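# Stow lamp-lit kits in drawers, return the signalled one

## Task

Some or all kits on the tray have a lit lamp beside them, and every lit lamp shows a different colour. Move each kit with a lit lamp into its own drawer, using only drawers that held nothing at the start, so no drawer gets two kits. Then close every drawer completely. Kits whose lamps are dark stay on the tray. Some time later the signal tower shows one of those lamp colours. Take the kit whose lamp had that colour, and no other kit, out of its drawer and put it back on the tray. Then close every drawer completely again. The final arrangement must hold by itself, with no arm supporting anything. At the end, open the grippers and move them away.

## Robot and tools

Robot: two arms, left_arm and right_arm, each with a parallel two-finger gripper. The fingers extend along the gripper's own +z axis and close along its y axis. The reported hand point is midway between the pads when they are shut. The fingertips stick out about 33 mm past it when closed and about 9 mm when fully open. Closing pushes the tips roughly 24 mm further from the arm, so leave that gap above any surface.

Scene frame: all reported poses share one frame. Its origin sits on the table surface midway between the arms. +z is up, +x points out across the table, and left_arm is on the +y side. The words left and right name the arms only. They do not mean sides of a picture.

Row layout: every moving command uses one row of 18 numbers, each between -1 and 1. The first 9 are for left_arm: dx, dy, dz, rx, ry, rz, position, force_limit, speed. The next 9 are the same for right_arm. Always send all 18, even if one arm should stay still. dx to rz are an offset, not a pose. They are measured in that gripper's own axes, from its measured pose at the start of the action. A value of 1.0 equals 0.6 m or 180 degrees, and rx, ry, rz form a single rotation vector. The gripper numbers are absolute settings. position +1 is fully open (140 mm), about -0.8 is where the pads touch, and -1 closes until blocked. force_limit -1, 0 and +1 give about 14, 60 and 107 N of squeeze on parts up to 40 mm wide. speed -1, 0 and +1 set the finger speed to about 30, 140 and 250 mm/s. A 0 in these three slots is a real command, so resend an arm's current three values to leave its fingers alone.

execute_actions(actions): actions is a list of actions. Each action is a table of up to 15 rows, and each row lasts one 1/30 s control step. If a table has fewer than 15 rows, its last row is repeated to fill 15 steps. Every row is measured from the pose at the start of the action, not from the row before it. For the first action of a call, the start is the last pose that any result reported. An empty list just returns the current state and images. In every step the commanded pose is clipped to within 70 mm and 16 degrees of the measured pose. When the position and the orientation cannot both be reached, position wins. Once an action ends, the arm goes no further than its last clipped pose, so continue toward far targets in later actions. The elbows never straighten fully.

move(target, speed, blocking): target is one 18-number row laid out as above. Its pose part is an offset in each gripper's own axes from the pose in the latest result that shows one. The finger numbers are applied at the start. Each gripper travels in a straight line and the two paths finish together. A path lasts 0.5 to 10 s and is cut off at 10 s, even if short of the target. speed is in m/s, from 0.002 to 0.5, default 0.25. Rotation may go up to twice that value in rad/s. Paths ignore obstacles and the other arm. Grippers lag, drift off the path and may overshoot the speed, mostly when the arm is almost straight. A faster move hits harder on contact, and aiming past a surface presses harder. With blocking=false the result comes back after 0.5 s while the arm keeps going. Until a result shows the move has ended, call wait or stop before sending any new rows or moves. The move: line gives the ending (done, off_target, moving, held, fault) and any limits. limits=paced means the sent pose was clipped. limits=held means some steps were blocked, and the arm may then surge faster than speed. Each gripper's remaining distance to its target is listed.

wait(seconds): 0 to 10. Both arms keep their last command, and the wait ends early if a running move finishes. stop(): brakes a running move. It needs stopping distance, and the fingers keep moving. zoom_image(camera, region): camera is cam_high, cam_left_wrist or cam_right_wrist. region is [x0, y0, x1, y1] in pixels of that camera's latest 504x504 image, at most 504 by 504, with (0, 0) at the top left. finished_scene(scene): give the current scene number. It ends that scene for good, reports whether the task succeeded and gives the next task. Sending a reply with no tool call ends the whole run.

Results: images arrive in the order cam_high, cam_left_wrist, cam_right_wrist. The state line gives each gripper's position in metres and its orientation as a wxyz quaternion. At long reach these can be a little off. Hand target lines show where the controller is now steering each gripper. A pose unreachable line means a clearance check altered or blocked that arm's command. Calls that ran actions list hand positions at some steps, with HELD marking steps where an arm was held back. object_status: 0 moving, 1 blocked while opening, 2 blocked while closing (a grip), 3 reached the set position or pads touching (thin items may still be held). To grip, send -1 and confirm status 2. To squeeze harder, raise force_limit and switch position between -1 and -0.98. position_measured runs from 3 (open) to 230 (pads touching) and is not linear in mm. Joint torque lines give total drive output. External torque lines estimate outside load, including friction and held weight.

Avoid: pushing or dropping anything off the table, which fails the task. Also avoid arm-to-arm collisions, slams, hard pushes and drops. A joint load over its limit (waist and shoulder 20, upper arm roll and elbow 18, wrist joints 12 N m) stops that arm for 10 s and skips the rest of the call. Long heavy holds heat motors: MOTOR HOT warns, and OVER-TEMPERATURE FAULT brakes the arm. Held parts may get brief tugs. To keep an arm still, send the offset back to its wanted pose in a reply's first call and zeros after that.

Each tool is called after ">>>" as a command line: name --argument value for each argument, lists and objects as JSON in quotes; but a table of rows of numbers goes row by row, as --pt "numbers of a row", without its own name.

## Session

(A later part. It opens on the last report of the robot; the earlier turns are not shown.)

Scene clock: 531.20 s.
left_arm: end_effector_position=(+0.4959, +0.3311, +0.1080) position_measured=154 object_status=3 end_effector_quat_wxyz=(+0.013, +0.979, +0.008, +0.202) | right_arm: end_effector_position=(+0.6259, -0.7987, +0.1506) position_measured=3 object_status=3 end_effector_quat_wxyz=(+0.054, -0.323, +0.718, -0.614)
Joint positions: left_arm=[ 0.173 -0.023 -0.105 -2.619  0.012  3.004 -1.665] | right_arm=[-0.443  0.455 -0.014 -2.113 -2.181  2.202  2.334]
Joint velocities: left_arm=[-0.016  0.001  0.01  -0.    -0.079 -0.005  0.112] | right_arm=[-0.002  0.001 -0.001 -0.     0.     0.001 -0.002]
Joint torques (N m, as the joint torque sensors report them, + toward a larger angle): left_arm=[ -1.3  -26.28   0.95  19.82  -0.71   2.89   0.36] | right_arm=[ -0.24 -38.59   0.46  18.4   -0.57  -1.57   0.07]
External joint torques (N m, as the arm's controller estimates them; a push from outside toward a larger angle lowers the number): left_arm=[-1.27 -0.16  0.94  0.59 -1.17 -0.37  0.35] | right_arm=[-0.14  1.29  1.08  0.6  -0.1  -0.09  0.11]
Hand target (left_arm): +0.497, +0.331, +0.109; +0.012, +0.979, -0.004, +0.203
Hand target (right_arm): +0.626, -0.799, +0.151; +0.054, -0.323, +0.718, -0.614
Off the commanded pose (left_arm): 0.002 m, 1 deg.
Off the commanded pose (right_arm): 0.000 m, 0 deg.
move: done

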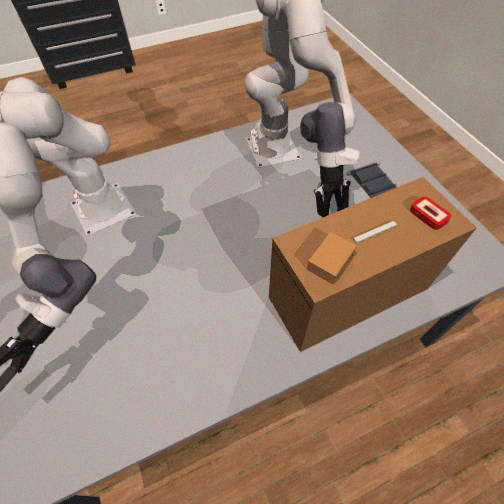

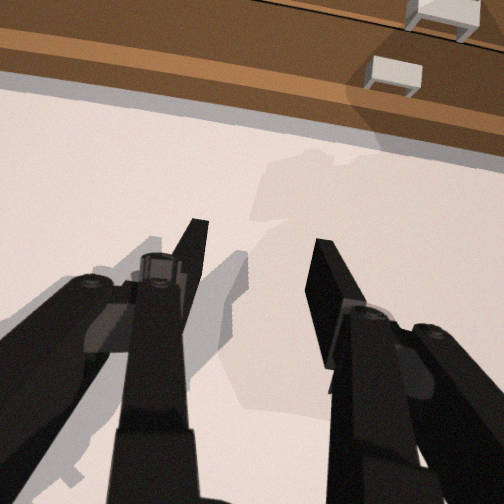

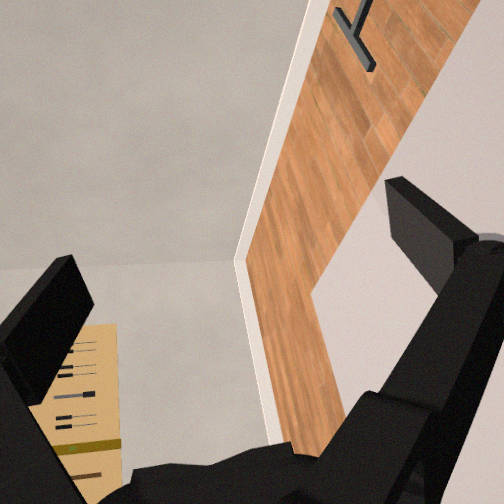

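>>> move --target '[0.065,-0.45,-0.26,0,0,0.01,-0.2,0,0,0,0,0,0,0,0,1,0,0]'

Scene clock: 535.17 s.
left_arm: end_effector_position=(+0.4622, +0.6112, +0.2594) position_measured=154 object_status=3 end_effector_quat_wxyz=(+0.005, +0.980, +0.000, +0.200) | right_arm: end_effector_position=(+0.6259, -0.7987, +0.1506) position_measured=3 object_status=3 end_effector_quat_wxyz=(+0.054, -0.323, +0.718, -0.614)
Joint positions: left_arm=[ 0.107 -0.257  0.524 -2.354 -0.118  2.478 -0.986] | right_arm=[-0.443  0.455 -0.014 -2.113 -2.181  2.202  2.334]
Joint velocities: left_arm=[-0.008  0.     0.007 -0.     0.    -0.005  0.028] | right_arm=[ 0.    -0.    -0.002  0.     0.001 -0.     0.002]
Joint torques (N m, as the joint torque sensors report them, + toward a larger angle): left_arm=[ -0.61 -18.28  -3.51  24.15   0.35   2.57   0.43] | right_arm=[ -0.48 -38.29   0.73  18.41  -0.57  -1.56   0.06]
External joint torques (N m, as the arm's controller estimates them; a push from outside toward a larger angle lowers the number): left_arm=[-0.64  0.57  0.43  0.23 -0.46 -0.52  0.42] | right_arm=[-0.46  1.6   1.28  0.6  -0.1  -0.08  0.1 ]
Hand target (left_arm): +0.462, +0.611, +0.260; +0.005, +0.980, -0.006, +0.200
Hand target (right_arm): +0.626, -0.799, +0.151; +0.054, -0.323, +0.718, -0.614
Off the commanded pose (left_arm): 0.008 m, 1 deg.
Off the commanded pose (right_arm): 0.000 m, 0 deg.
move: off_target (left_arm)

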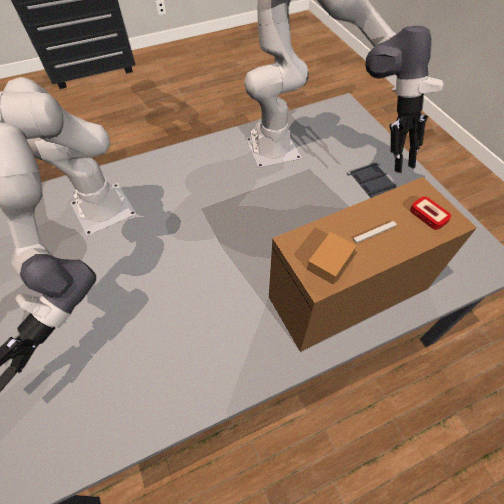

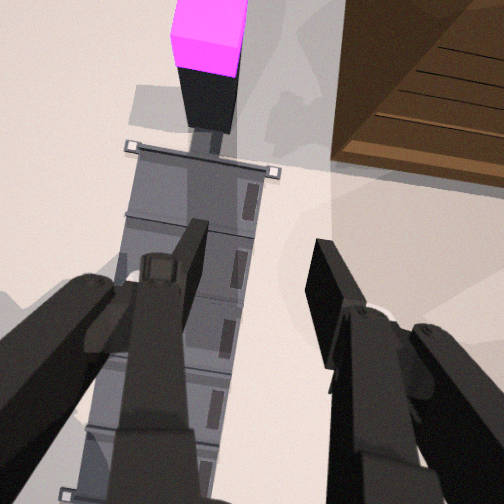

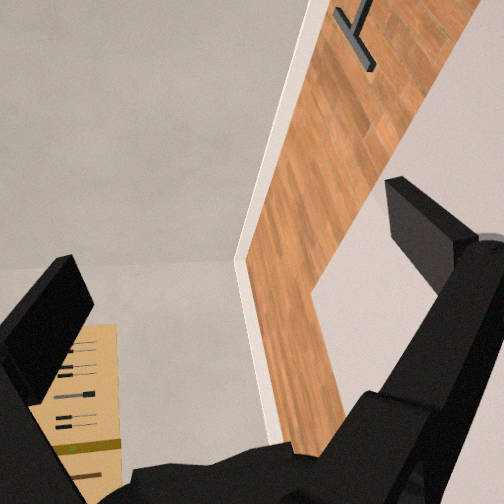

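>>> move --target '[-0.043,0.565,0.272,0,0.045,0,-0.2,0,0,0,0,0,0,0,0,1,0,0]'

>>> move --target '[0.088,0,0.124,0,0,0,-0.2,0,0,0,0,0,0,0,0,1,0,0]' --speed 0.12

Scene clock: 539.17 s.
left_arm: end_effector_position=(+0.5047, +0.2594, +0.1036) position_measured=154 object_status=3 end_effector_quat_wxyz=(+0.045, +0.959, -0.001, +0.278) | right_arm: end_effector_position=(+0.6259, -0.7987, +0.1506) position_measured=3 object_status=3 end_effector_quat_wxyz=(+0.054, -0.323, +0.718, -0.614)
Joint positions: left_arm=[-0.245  0.055  0.084 -2.671 -0.435  3.307 -1.416] | right_arm=[-0.443  0.455 -0.014 -2.113 -2.181  2.202  2.334]
Joint velocities: left_arm=[-0.241  0.012  0.194  0.015 -0.178  0.019  0.116] | right_arm=[ 0.    -0.001  0.001  0.    -0.001  0.001  0.   ]
Joint torques (N m, as the joint torque sensors report them, + toward a larger angle): left_arm=[ -0.99 -24.53   0.8   17.48  -0.2    3.82   0.37] | right_arm=[ -0.45 -38.68   0.67  18.24  -0.61  -1.59   0.05]
External joint torques (N m, as the arm's controller estimates them; a push from outside toward a larger angle lowers the number): left_arm=[-1.32  1.71  0.35  0.67 -1.04  0.43  0.36] | right_arm=[-0.34  1.36  1.3   0.37 -0.13 -0.1   0.08]
Hand target (left_arm): +0.507, +0.261, +0.105; +0.040, +0.959, -0.009, +0.282
Hand target (right_arm): +0.626, -0.799, +0.151; +0.054, -0.323, +0.718, -0.614
Off the commanded pose (left_arm): 0.012 m, 5 deg.
Off the commanded pose (right_arm): 0.000 m, 0 deg.
move: off_target (left_arm)

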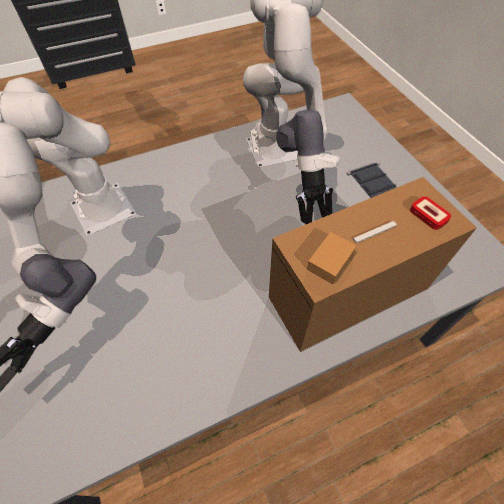

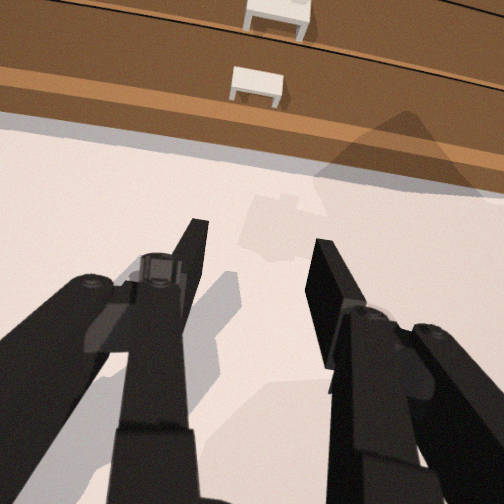

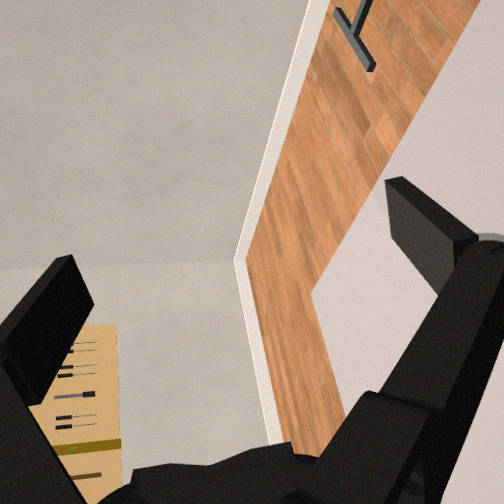

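Scene clock: 540.33 s.
left_arm: end_effector_position=(+0.5884, +0.2555, +0.0695) position_measured=154 object_status=3 end_effector_quat_wxyz=(+0.046, +0.959, +0.004, +0.279) | right_arm: end_effector_position=(+0.6259, -0.7987, +0.1506) position_measured=3 object_status=3 end_effector_quat_wxyz=(+0.054, -0.323, +0.718, -0.614)
Joint positions: left_arm=[-0.063  0.32  -0.047 -2.396 -0.37   3.297 -1.434] | right_arm=[-0.443  0.455 -0.014 -2.113 -2.181  2.202  2.334]
Joint velocities: left_arm=[ 0.005  0.002 -0.008  0.006  0.    -0.001 -0.   ] | right_arm=[-0.001 -0.     0.    -0.    -0.    -0.     0.001]
Joint torques (N m, as the joint torque sensors report them, + toward a larger angle): left_arm=[  3.01 -32.74  -1.29  17.2    1.63   2.83   0.3 ] | right_arm=[ -0.43 -38.44   0.48  18.47  -0.6   -1.63   0.03]
External joint torques (N m, as the arm's controller estimates them; a push from outside toward a larger angle lowers the number): left_arm=[ 3.05  2.64 -1.45  0.13  0.82 -0.56  0.28] | right_arm=[-0.43  1.48  1.01  0.66 -0.12 -0.15  0.06]
Hand target (left_arm): +0.589, +0.255, +0.069; +0.046, +0.960, +0.000, +0.278
Hand target (right_arm): +0.626, -0.799, +0.151; +0.054, -0.323, +0.718, -0.614
Off the commanded pose (left_arm): 0.001 m, 1 deg.
Off the commanded pose (right_arm): 0.000 m, 0 deg.
move: done

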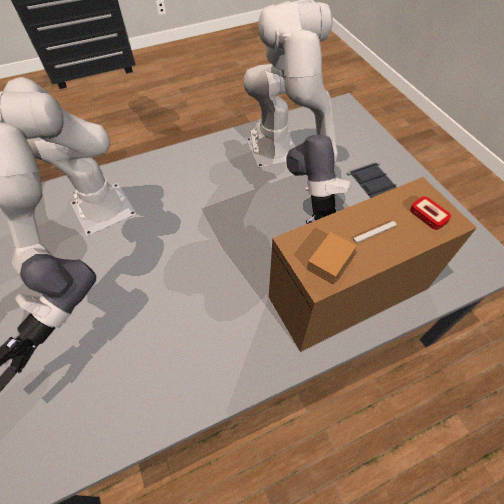

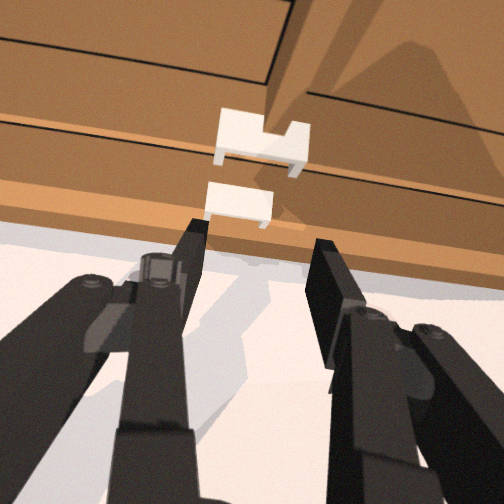

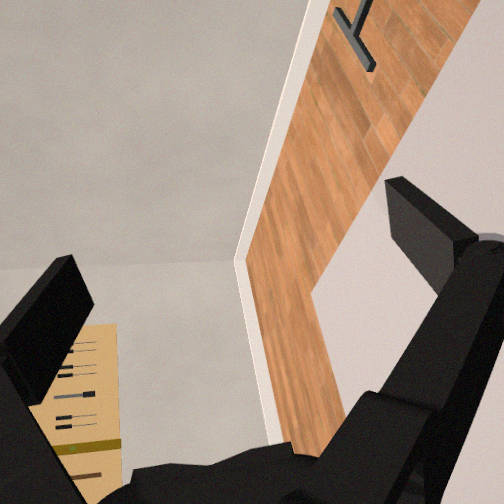

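>>> move --target '[-0.006,-0.022,0.01,0.024,0,0,-0.2,0,0,0,0,0,0,0,0,1,0,0]' --speed 0.1

Scene clock: 542.83 s.
left_arm: end_effector_position=(+0.5886, +0.2675, +0.0613) position_measured=154 object_status=3 end_effector_quat_wxyz=(+0.009, +0.960, +0.007, +0.280) | right_arm: end_effector_position=(+0.6259, -0.7987, +0.1506) position_measured=3 object_status=3 end_effector_quat_wxyz=(+0.054, -0.323, +0.718, -0.614)
Joint positions: left_arm=[-0.369  0.356  0.241 -2.385 -0.432  3.293 -1.44 ] | right_arm=[-0.443  0.455 -0.014 -2.113 -2.181  2.202  2.334]
Joint velocities: left_arm=[-0.085  0.009  0.081  0.008 -0.029 -0.014 -0.012] | right_arm=[ 0.     0.001  0.     0.    -0.     0.     0.003]
Joint torques (N m, as the joint torque sensors report them, + toward a larger angle): left_arm=[ -0.45 -32.66   3.73  17.57  -0.63   3.     0.01] | right_arm=[ -0.49 -38.34   0.42  18.35  -0.59  -1.56   0.04]
External joint torques (N m, as the arm's controller estimates them; a push from outside toward a larger angle lowers the number): left_arm=[-0.53  1.82  0.59  1.04 -1.25 -0.4  -0.01] | right_arm=[-0.5   1.52  0.95  0.55 -0.12 -0.09  0.08]
Hand target (left_arm): +0.589, +0.268, +0.061; +0.010, +0.960, +0.013, +0.278
Hand target (right_arm): +0.626, -0.799, +0.151; +0.054, -0.323, +0.718, -0.614
Off the commanded pose (left_arm): 0.000 m, 1 deg.
Off the commanded pose (right_arm): 0.000 m, 0 deg.
move: done

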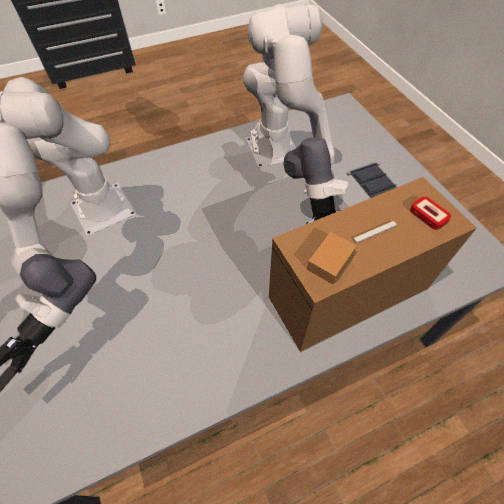

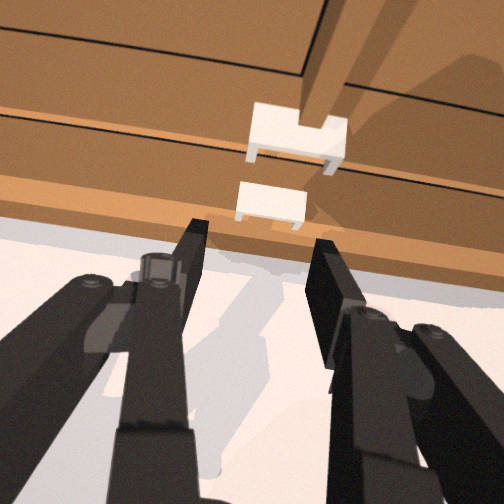

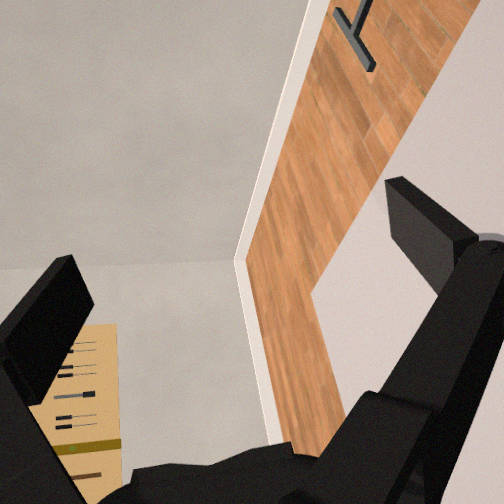

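>>> move --target '[0.018,0.008,0.011,0,0,0.006,-0.2,0,0,0,0,0,0,0,0,1,0,0]' --speed 0.05

>>> move --target '[0,0,0,0,0,0,-1,0,0,0,0,0,0,0,0,1,0,0]'

>>> move --target '[-0.176,0.006,-0.125,0,-0.02,0,-1,0,0,0,0,0,0,0,0,1,0,0]' --speed 0.08

Scene clock: 545.10 s.
left_arm: end_effector_position=(+0.5999, +0.2652, +0.0614) position_measured=154 object_status=3 end_effector_quat_wxyz=(+0.007, +0.960, +0.005, +0.280) | right_arm: end_effector_position=(+0.6259, -0.7987, +0.1506) position_measured=3 object_status=3 end_effector_quat_wxyz=(+0.054, -0.323, +0.718, -0.614)
Joint positions: left_arm=[-0.384  0.38   0.26  -2.345 -0.431  3.273 -1.44 ] | right_arm=[-0.443  0.455 -0.014 -2.113 -2.181  2.202  2.334]
Joint velocities: left_arm=[-0.005  0.005  0.004  0.007  0.004 -0.015  0.001] | right_arm=[-0.002 -0.    -0.001 -0.    -0.001  0.    -0.001]
Joint torques (N m, as the joint torque sensors report them, + toward a larger angle): left_arm=[ -0.45 -32.89   3.97  18.53   1.65   3.21   0.33] | right_arm=[ -0.57 -38.4    0.52  18.31  -0.58  -1.58   0.06]
External joint torques (N m, as the arm's controller estimates them; a push from outside toward a larger angle lowers the number): left_arm=[-0.34  2.58  0.46  1.55  1.03 -0.22  0.31] | right_arm=[-0.44  1.61  1.17  0.44 -0.11 -0.09  0.1 ]
Hand target (left_arm): +0.601, +0.263, +0.062; +0.006, +0.960, -0.002, +0.280
Hand target (right_arm): +0.626, -0.799, +0.151; +0.054, -0.323, +0.718, -0.614
Off the commanded pose (left_arm): 0.003 m, 1 deg.
Off the commanded pose (right_arm): 0.000 m, 0 deg.
move: done

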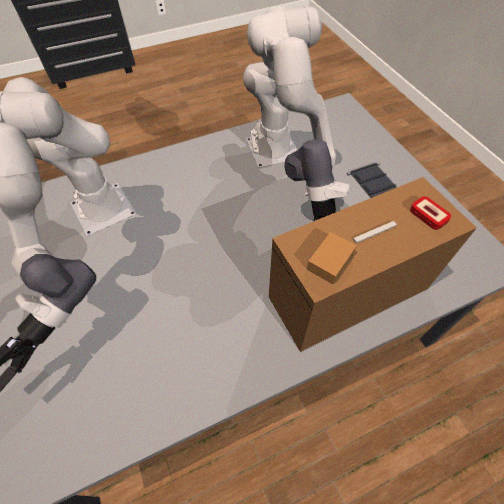

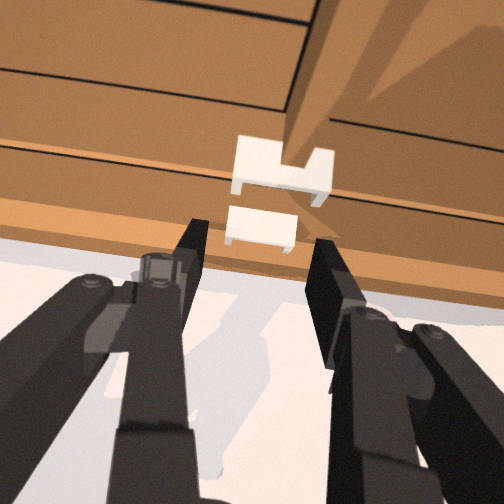

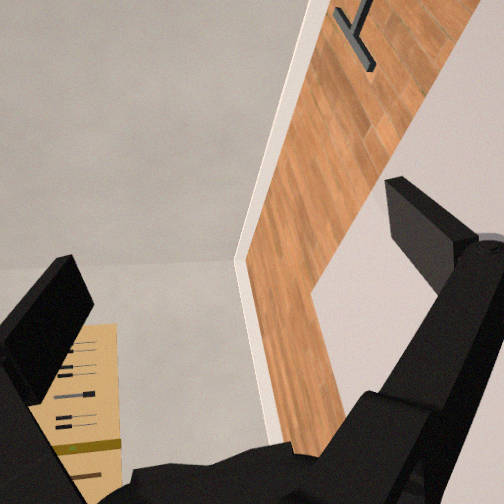

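Scene clock: 545.60 s.
left_arm: end_effector_position=(+0.5996, +0.2673, +0.0610) position_measured=195 object_status=2 end_effector_quat_wxyz=(+0.006, +0.960, +0.006, +0.279) | right_arm: end_effector_position=(+0.6259, -0.7987, +0.1506) position_measured=3 object_status=3 end_effector_quat_wxyz=(+0.054, -0.323, +0.718, -0.614)
Joint positions: left_arm=[-0.383  0.38   0.261 -2.346 -0.431  3.273 -1.44 ] | right_arm=[-0.443  0.455 -0.014 -2.113 -2.181  2.202  2.334]
Joint velocities: left_arm=[ 0.     0.     0.001  0.    -0.001  0.    -0.001] | right_arm=[-0.     0.001  0.    -0.     0.001 -0.     0.002]
Joint torques (N m, as the joint torque sensors report them, + toward a larger angle): left_arm=[  0.15 -34.47   1.76  16.7    0.67   3.51   0.06] | right_arm=[ -0.37 -38.49   0.52  18.41  -0.58  -1.59   0.06]
External joint torques (N m, as the arm's controller estimates them; a push from outside toward a larger angle lowers the number): left_arm=[ 0.16  0.86 -1.86 -0.22  0.07  0.08  0.05] | right_arm=[-0.4   1.43  1.03  0.56 -0.1  -0.11  0.1 ]
Hand target (left_arm): +0.600, +0.265, +0.061; +0.007, +0.960, +0.005, +0.280
Hand target (right_arm): +0.626, -0.799, +0.151; +0.054, -0.323, +0.718, -0.614
Off the commanded pose (left_arm): 0.002 m, 0 deg.
Off the commanded pose (right_arm): 0.000 m, 0 deg.
move: done

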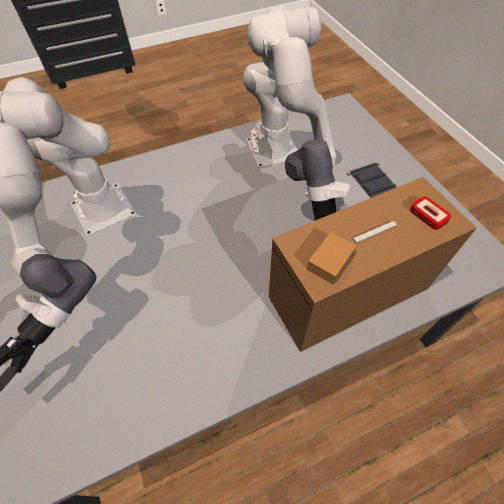

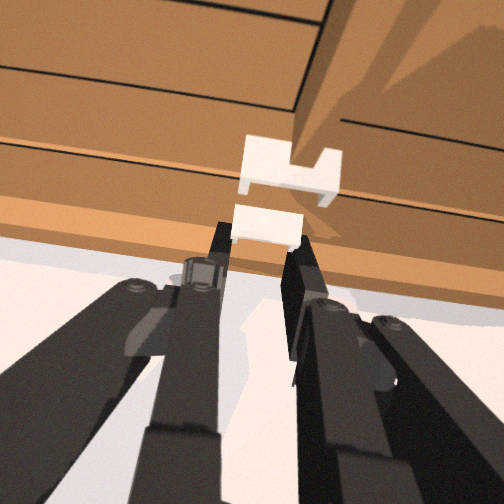

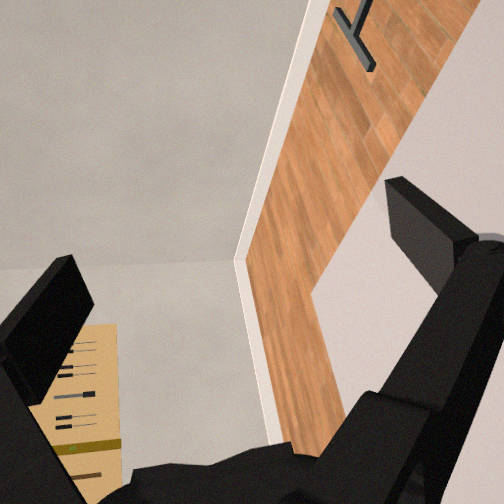

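Scene clock: 547.70 s.
left_arm: end_effector_position=(+0.4685, +0.2635, +0.0653) position_measured=195 object_status=2 end_effector_quat_wxyz=(+0.008, +0.968, +0.008, +0.249) | right_arm: end_effector_position=(+0.6259, -0.7987, +0.1506) position_measured=3 object_status=3 end_effector_quat_wxyz=(+0.054, -0.323, +0.718, -0.614)
Joint positions: left_arm=[-0.967  0.136  0.712 -2.706 -0.616  3.309 -1.371] | right_arm=[-0.443  0.455 -0.014 -2.113 -2.181  2.202  2.334]
Joint velocities: left_arm=[-0.257  0.026  0.226  0.011 -0.089 -0.031  0.064] | right_arm=[-0.     0.001 -0.     0.001 -0.001  0.001 -0.001]
Joint torques (N m, as the joint torque sensors report them, + toward a larger angle): left_arm=[ -1.84 -19.69   2.59  17.51  -0.56   4.02   0.13] | right_arm=[ -0.37 -38.56   0.68  18.41  -0.56  -1.56   0.07]
External joint torques (N m, as the arm's controller estimates them; a push from outside toward a larger angle lowers the number): left_arm=[-2.02 -0.46  0.15  2.74 -1.23  0.69  0.11] | right_arm=[-0.44  1.5   1.15  0.48 -0.08 -0.07  0.11]
Hand target (left_arm): +0.472, +0.262, +0.069; +0.008, +0.967, +0.004, +0.254
Hand target (right_arm): +0.626, -0.799, +0.151; +0.054, -0.323, +0.718, -0.614
Off the commanded pose (left_arm): 0.003 m, 0 deg.
Off the commanded pose (right_arm): 0.000 m, 0 deg.
move: done

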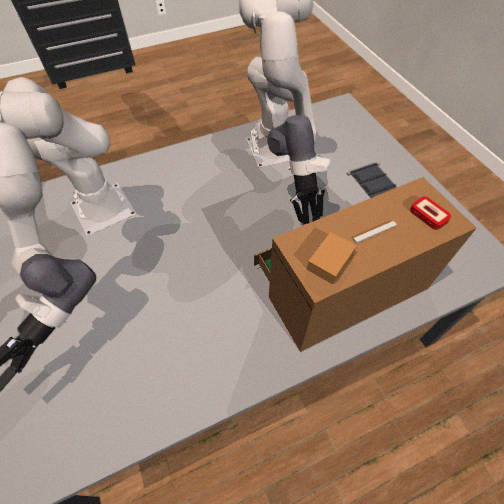

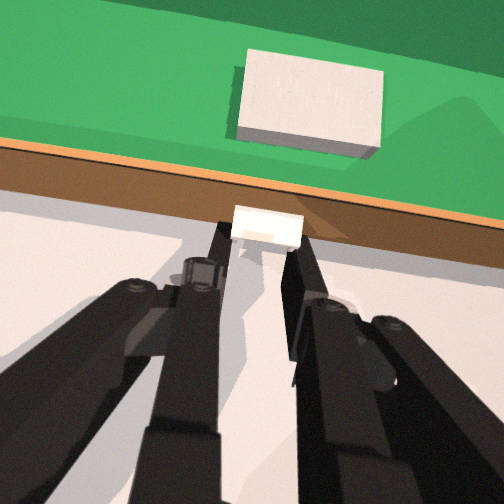

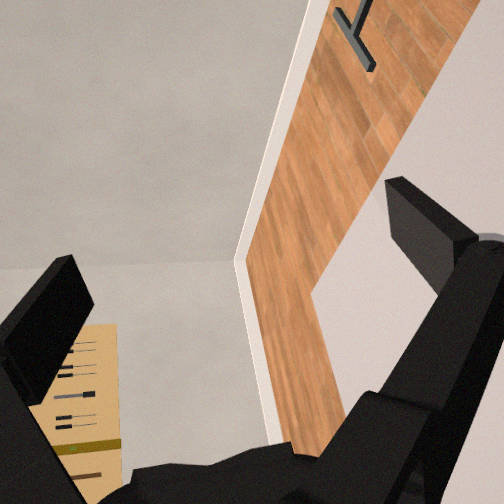

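>>> move --target '[0,0,0,0,0,0,-0.2,0,0,0,0,0,0,0,0,1,0,0]'

>>> move --target '[0.045,0,-0.15,0,-0.045,0.006,0.2,0,0,0,0,0,0,0,0,1,0,0]' --speed 0.15

>>> move --target '[0.115,0.02,0.055,0,0,0,0.2,0,0,0,0,0,0,0,0,1,0,0]' --speed 0.15

Scene clock: 551.27 s.
left_arm: end_effector_position=(+0.4677, +0.2632, +0.0644) position_measured=154 object_status=3 end_effector_quat_wxyz=(+0.007, +0.969, +0.006, +0.248) | right_arm: end_effector_position=(+0.6259, -0.7987, +0.1506) position_measured=3 object_status=3 end_effector_quat_wxyz=(+0.054, -0.323, +0.718, -0.614)
Joint positions: left_arm=[-0.973  0.138  0.715 -2.704 -0.627  3.305 -1.358] | right_arm=[-0.443  0.455 -0.014 -2.113 -2.181  2.202  2.334]
Joint velocities: left_arm=[ 0.016  0.    -0.016 -0.001  0.     0.003 -0.004] | right_arm=[-0.002 -0.001 -0.     0.001 -0.001  0.     0.001]
Joint torques (N m, as the joint torque sensors report them, + toward a larger angle): left_arm=[  1.99 -19.58   0.43  13.77   0.7    3.69  -0.03] | right_arm=[ -0.48 -38.68   0.38  18.32  -0.59  -1.57   0.03]
External joint torques (N m, as the arm's controller estimates them; a push from outside toward a larger angle lowers the number): left_arm=[ 2.08 -0.54 -1.97 -0.96  0.08  0.35 -0.05] | right_arm=[-0.32  1.4   1.06  0.41 -0.11 -0.07  0.07]
Hand target (left_arm): +0.468, +0.263, +0.065; +0.008, +0.968, +0.009, +0.249
Hand target (right_arm): +0.626, -0.799, +0.151; +0.054, -0.323, +0.718, -0.614
Off the commanded pose (left_arm): 0.001 m, 0 deg.
Off the commanded pose (right_arm): 0.000 m, 0 deg.
move: done

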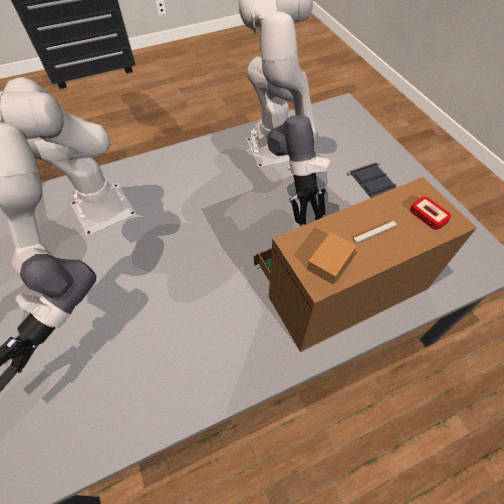

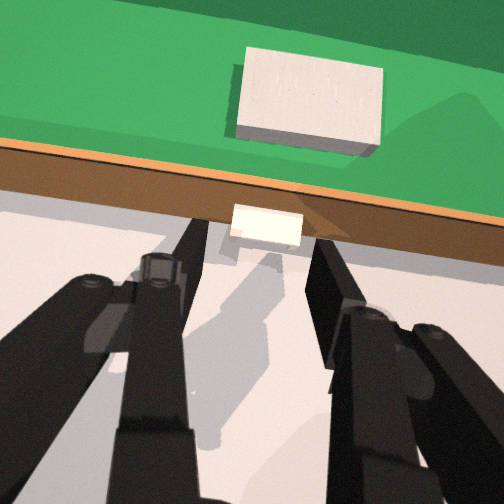

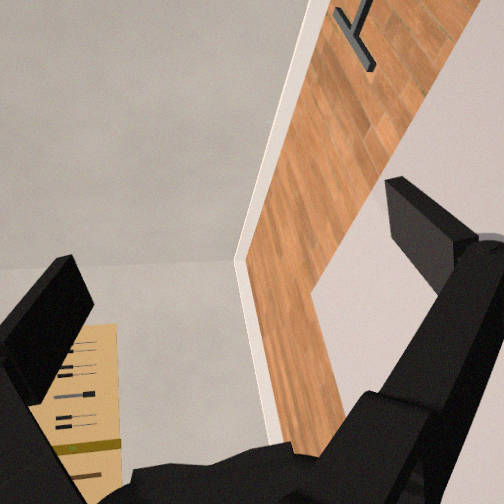

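Scene clock: 553.80 s.
left_arm: end_effector_position=(+0.4454, +0.2669, +0.1551) position_measured=104 object_status=3 end_effector_quat_wxyz=(+0.003, +0.984, -0.009, +0.176) | right_arm: end_effector_position=(+0.6259, -0.7987, +0.1506) position_measured=3 object_status=3 end_effector_quat_wxyz=(+0.054, -0.323, +0.718, -0.614)
Joint positions: left_arm=[ 0.502 -0.29  -0.63  -2.661 -0.23   2.762 -1.625] | right_arm=[-0.443  0.455 -0.014 -2.113 -2.181  2.202  2.334]
Joint velocities: left_arm=[ 0.01  -0.003 -0.012  0.001  0.001 -0.007 -0.032] | right_arm=[ 0.     0.001  0.001 -0.001  0.    -0.    -0.002]
Joint torques (N m, as the joint torque sensors report them, + toward a larger angle): left_arm=[  2.14 -15.86   2.89  22.01   0.16   2.73  -0.08] | right_arm=[ -0.53 -38.55   0.56  18.37  -0.57  -1.58   0.07]
External joint torques (N m, as the arm's controller estimates them; a push from outside toward a larger angle lowers the number): left_arm=[ 2.22 -0.03 -1.    0.9  -0.41 -0.49 -0.09] | right_arm=[-0.62  1.32  1.02  0.57 -0.09 -0.12  0.11]
Hand target (left_arm): +0.446, +0.267, +0.156; +0.004, +0.984, -0.002, +0.176
Hand target (right_arm): +0.626, -0.799, +0.151; +0.054, -0.323, +0.718, -0.614
Off the commanded pose (left_arm): 0.004 m, 1 deg.
Off the commanded pose (right_arm): 0.000 m, 0 deg.
move: off_target (left_arm); limits=paced

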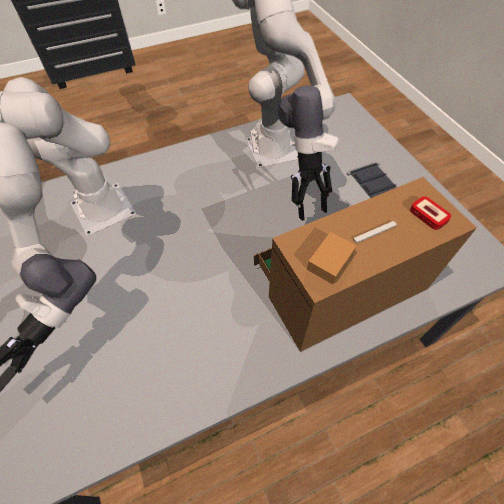

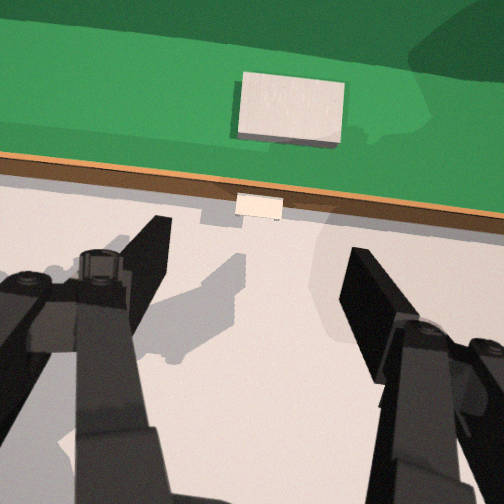

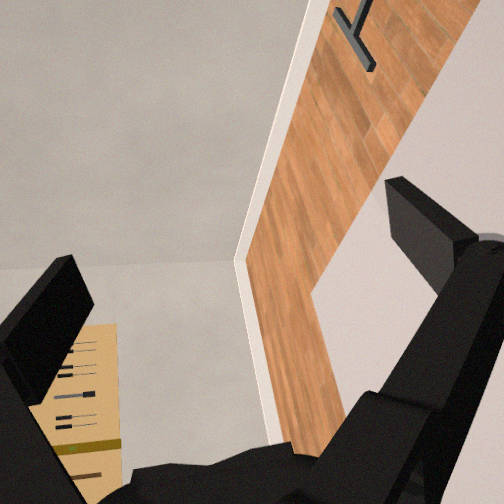

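Scene clock: 555.27 s.
left_arm: end_effector_position=(+0.5220, +0.2547, +0.1499) position_measured=104 object_status=3 end_effector_quat_wxyz=(+0.003, +0.984, -0.014, +0.179) | right_arm: end_effector_position=(+0.6259, -0.7987, +0.1506) position_measured=3 object_status=3 end_effector_quat_wxyz=(+0.054, -0.323, +0.718, -0.614)
Joint positions: left_arm=[ 0.664 -0.018 -0.735 -2.427  0.135  2.766 -1.867] | right_arm=[-0.443  0.455 -0.014 -2.113 -2.181  2.202  2.334]
Joint velocities: left_arm=[-0.001  0.001 -0.001  0.     0.011 -0.003 -0.043] | right_arm=[-0.    -0.     0.001  0.     0.    -0.001  0.   ]
Joint torques (N m, as the joint torque sensors report them, + toward a larger angle): left_arm=[  1.29 -20.24  -0.88  22.73   1.29   2.72  -0.13] | right_arm=[ -0.57 -38.61   0.54  18.53  -0.6   -1.6    0.07]
External joint torques (N m, as the arm's controller estimates them; a push from outside toward a larger angle lowers the number): left_arm=[ 1.39  1.66 -1.13  1.03  0.85 -0.45 -0.14] | right_arm=[-0.68  1.39  0.97  0.64 -0.12 -0.13  0.11]
Hand target (left_arm): +0.522, +0.255, +0.150; +0.004, +0.984, -0.008, +0.178
Hand target (right_arm): +0.626, -0.799, +0.151; +0.054, -0.323, +0.718, -0.614
Off the commanded pose (left_arm): 0.002 m, 1 deg.
Off the commanded pose (right_arm): 0.000 m, 0 deg.
move: done

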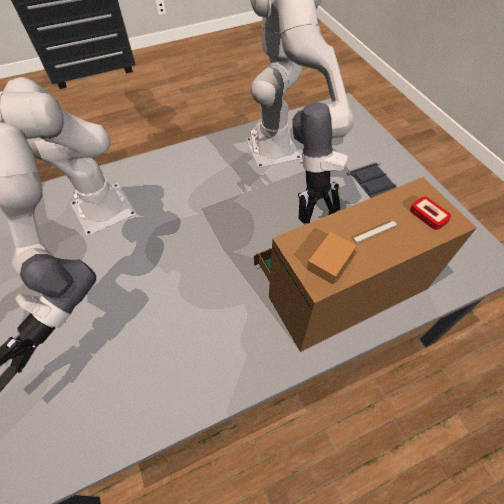

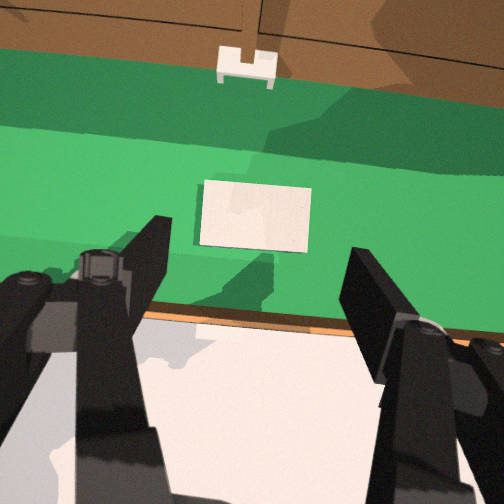

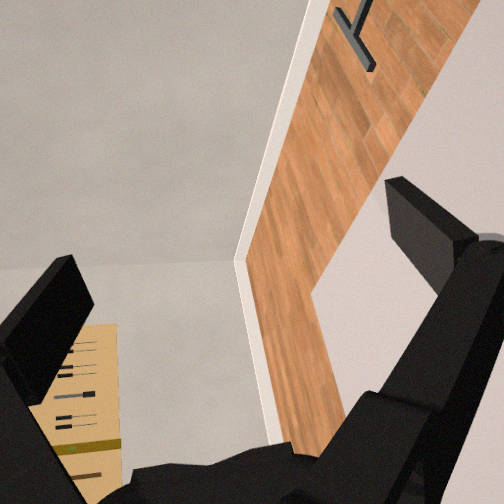

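>>> move --target '[-0.008,0,0.124,0,0.03,0,0.2,0,0,0,0,0,0,0,0,1,0,0]' --speed 0.08

Scene clock: 558.97 s.
left_arm: end_effector_position=(+0.5431, +0.2569, +0.0751) position_measured=104 object_status=3 end_effector_quat_wxyz=(-0.000, +0.975, -0.020, +0.223) | right_arm: end_effector_position=(+0.6259, -0.7987, +0.1506) position_measured=3 object_status=3 end_effector_quat_wxyz=(+0.054, -0.323, +0.718, -0.614)
Joint positions: left_arm=[ 0.299  0.212 -0.271 -2.405  0.802  3.023 -2.396] | right_arm=[-0.443  0.455 -0.014 -2.113 -2.181  2.202  2.334]
Joint velocities: left_arm=[-0.046 -0.     0.048 -0.001  0.02   0.01  -0.061] | right_arm=[ 0.     0.    -0.001 -0.001 -0.    -0.001 -0.001]
Joint torques (N m, as the joint torque sensors report them, + toward a larger angle): left_arm=[ -1.2  -32.02  -1.6   19.04   0.57   3.42  -0.12] | right_arm=[ -0.65 -38.51   0.62  18.24  -0.58  -1.57   0.06]
External joint torques (N m, as the arm's controller estimates them; a push from outside toward a larger angle lowers the number): left_arm=[-1.4   0.31  0.08  0.12  0.95  0.51 -0.13] | right_arm=[-0.77  1.36  1.04  0.48 -0.1  -0.11  0.1 ]
Hand target (left_arm): +0.545, +0.256, +0.077; +0.002, +0.974, -0.013, +0.226
Hand target (right_arm): +0.626, -0.799, +0.151; +0.054, -0.323, +0.718, -0.614
Off the commanded pose (left_arm): 0.005 m, 1 deg.
Off the commanded pose (right_arm): 0.000 m, 0 deg.
move: off_target (left_arm)

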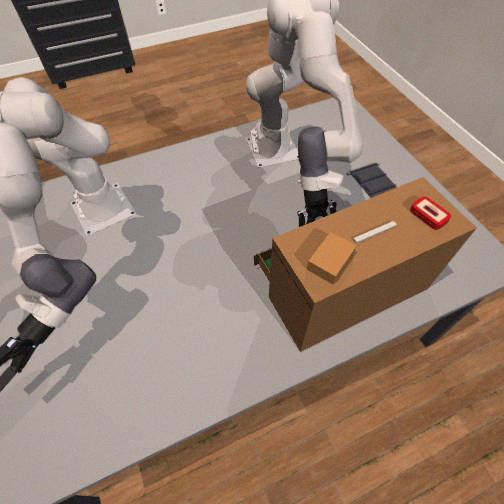

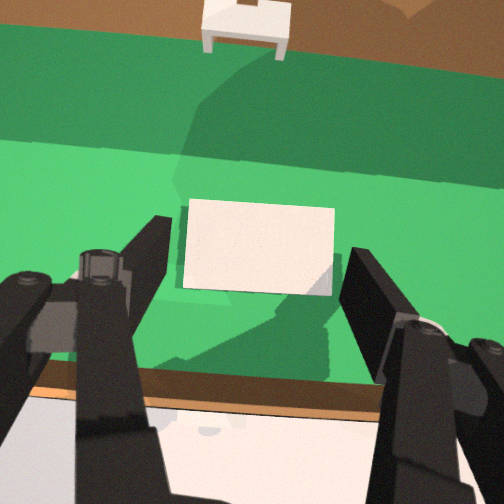

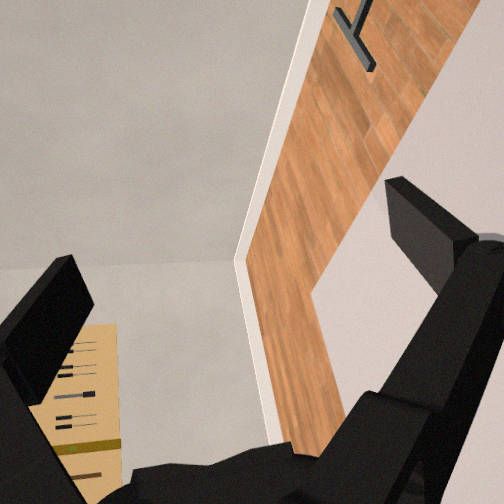

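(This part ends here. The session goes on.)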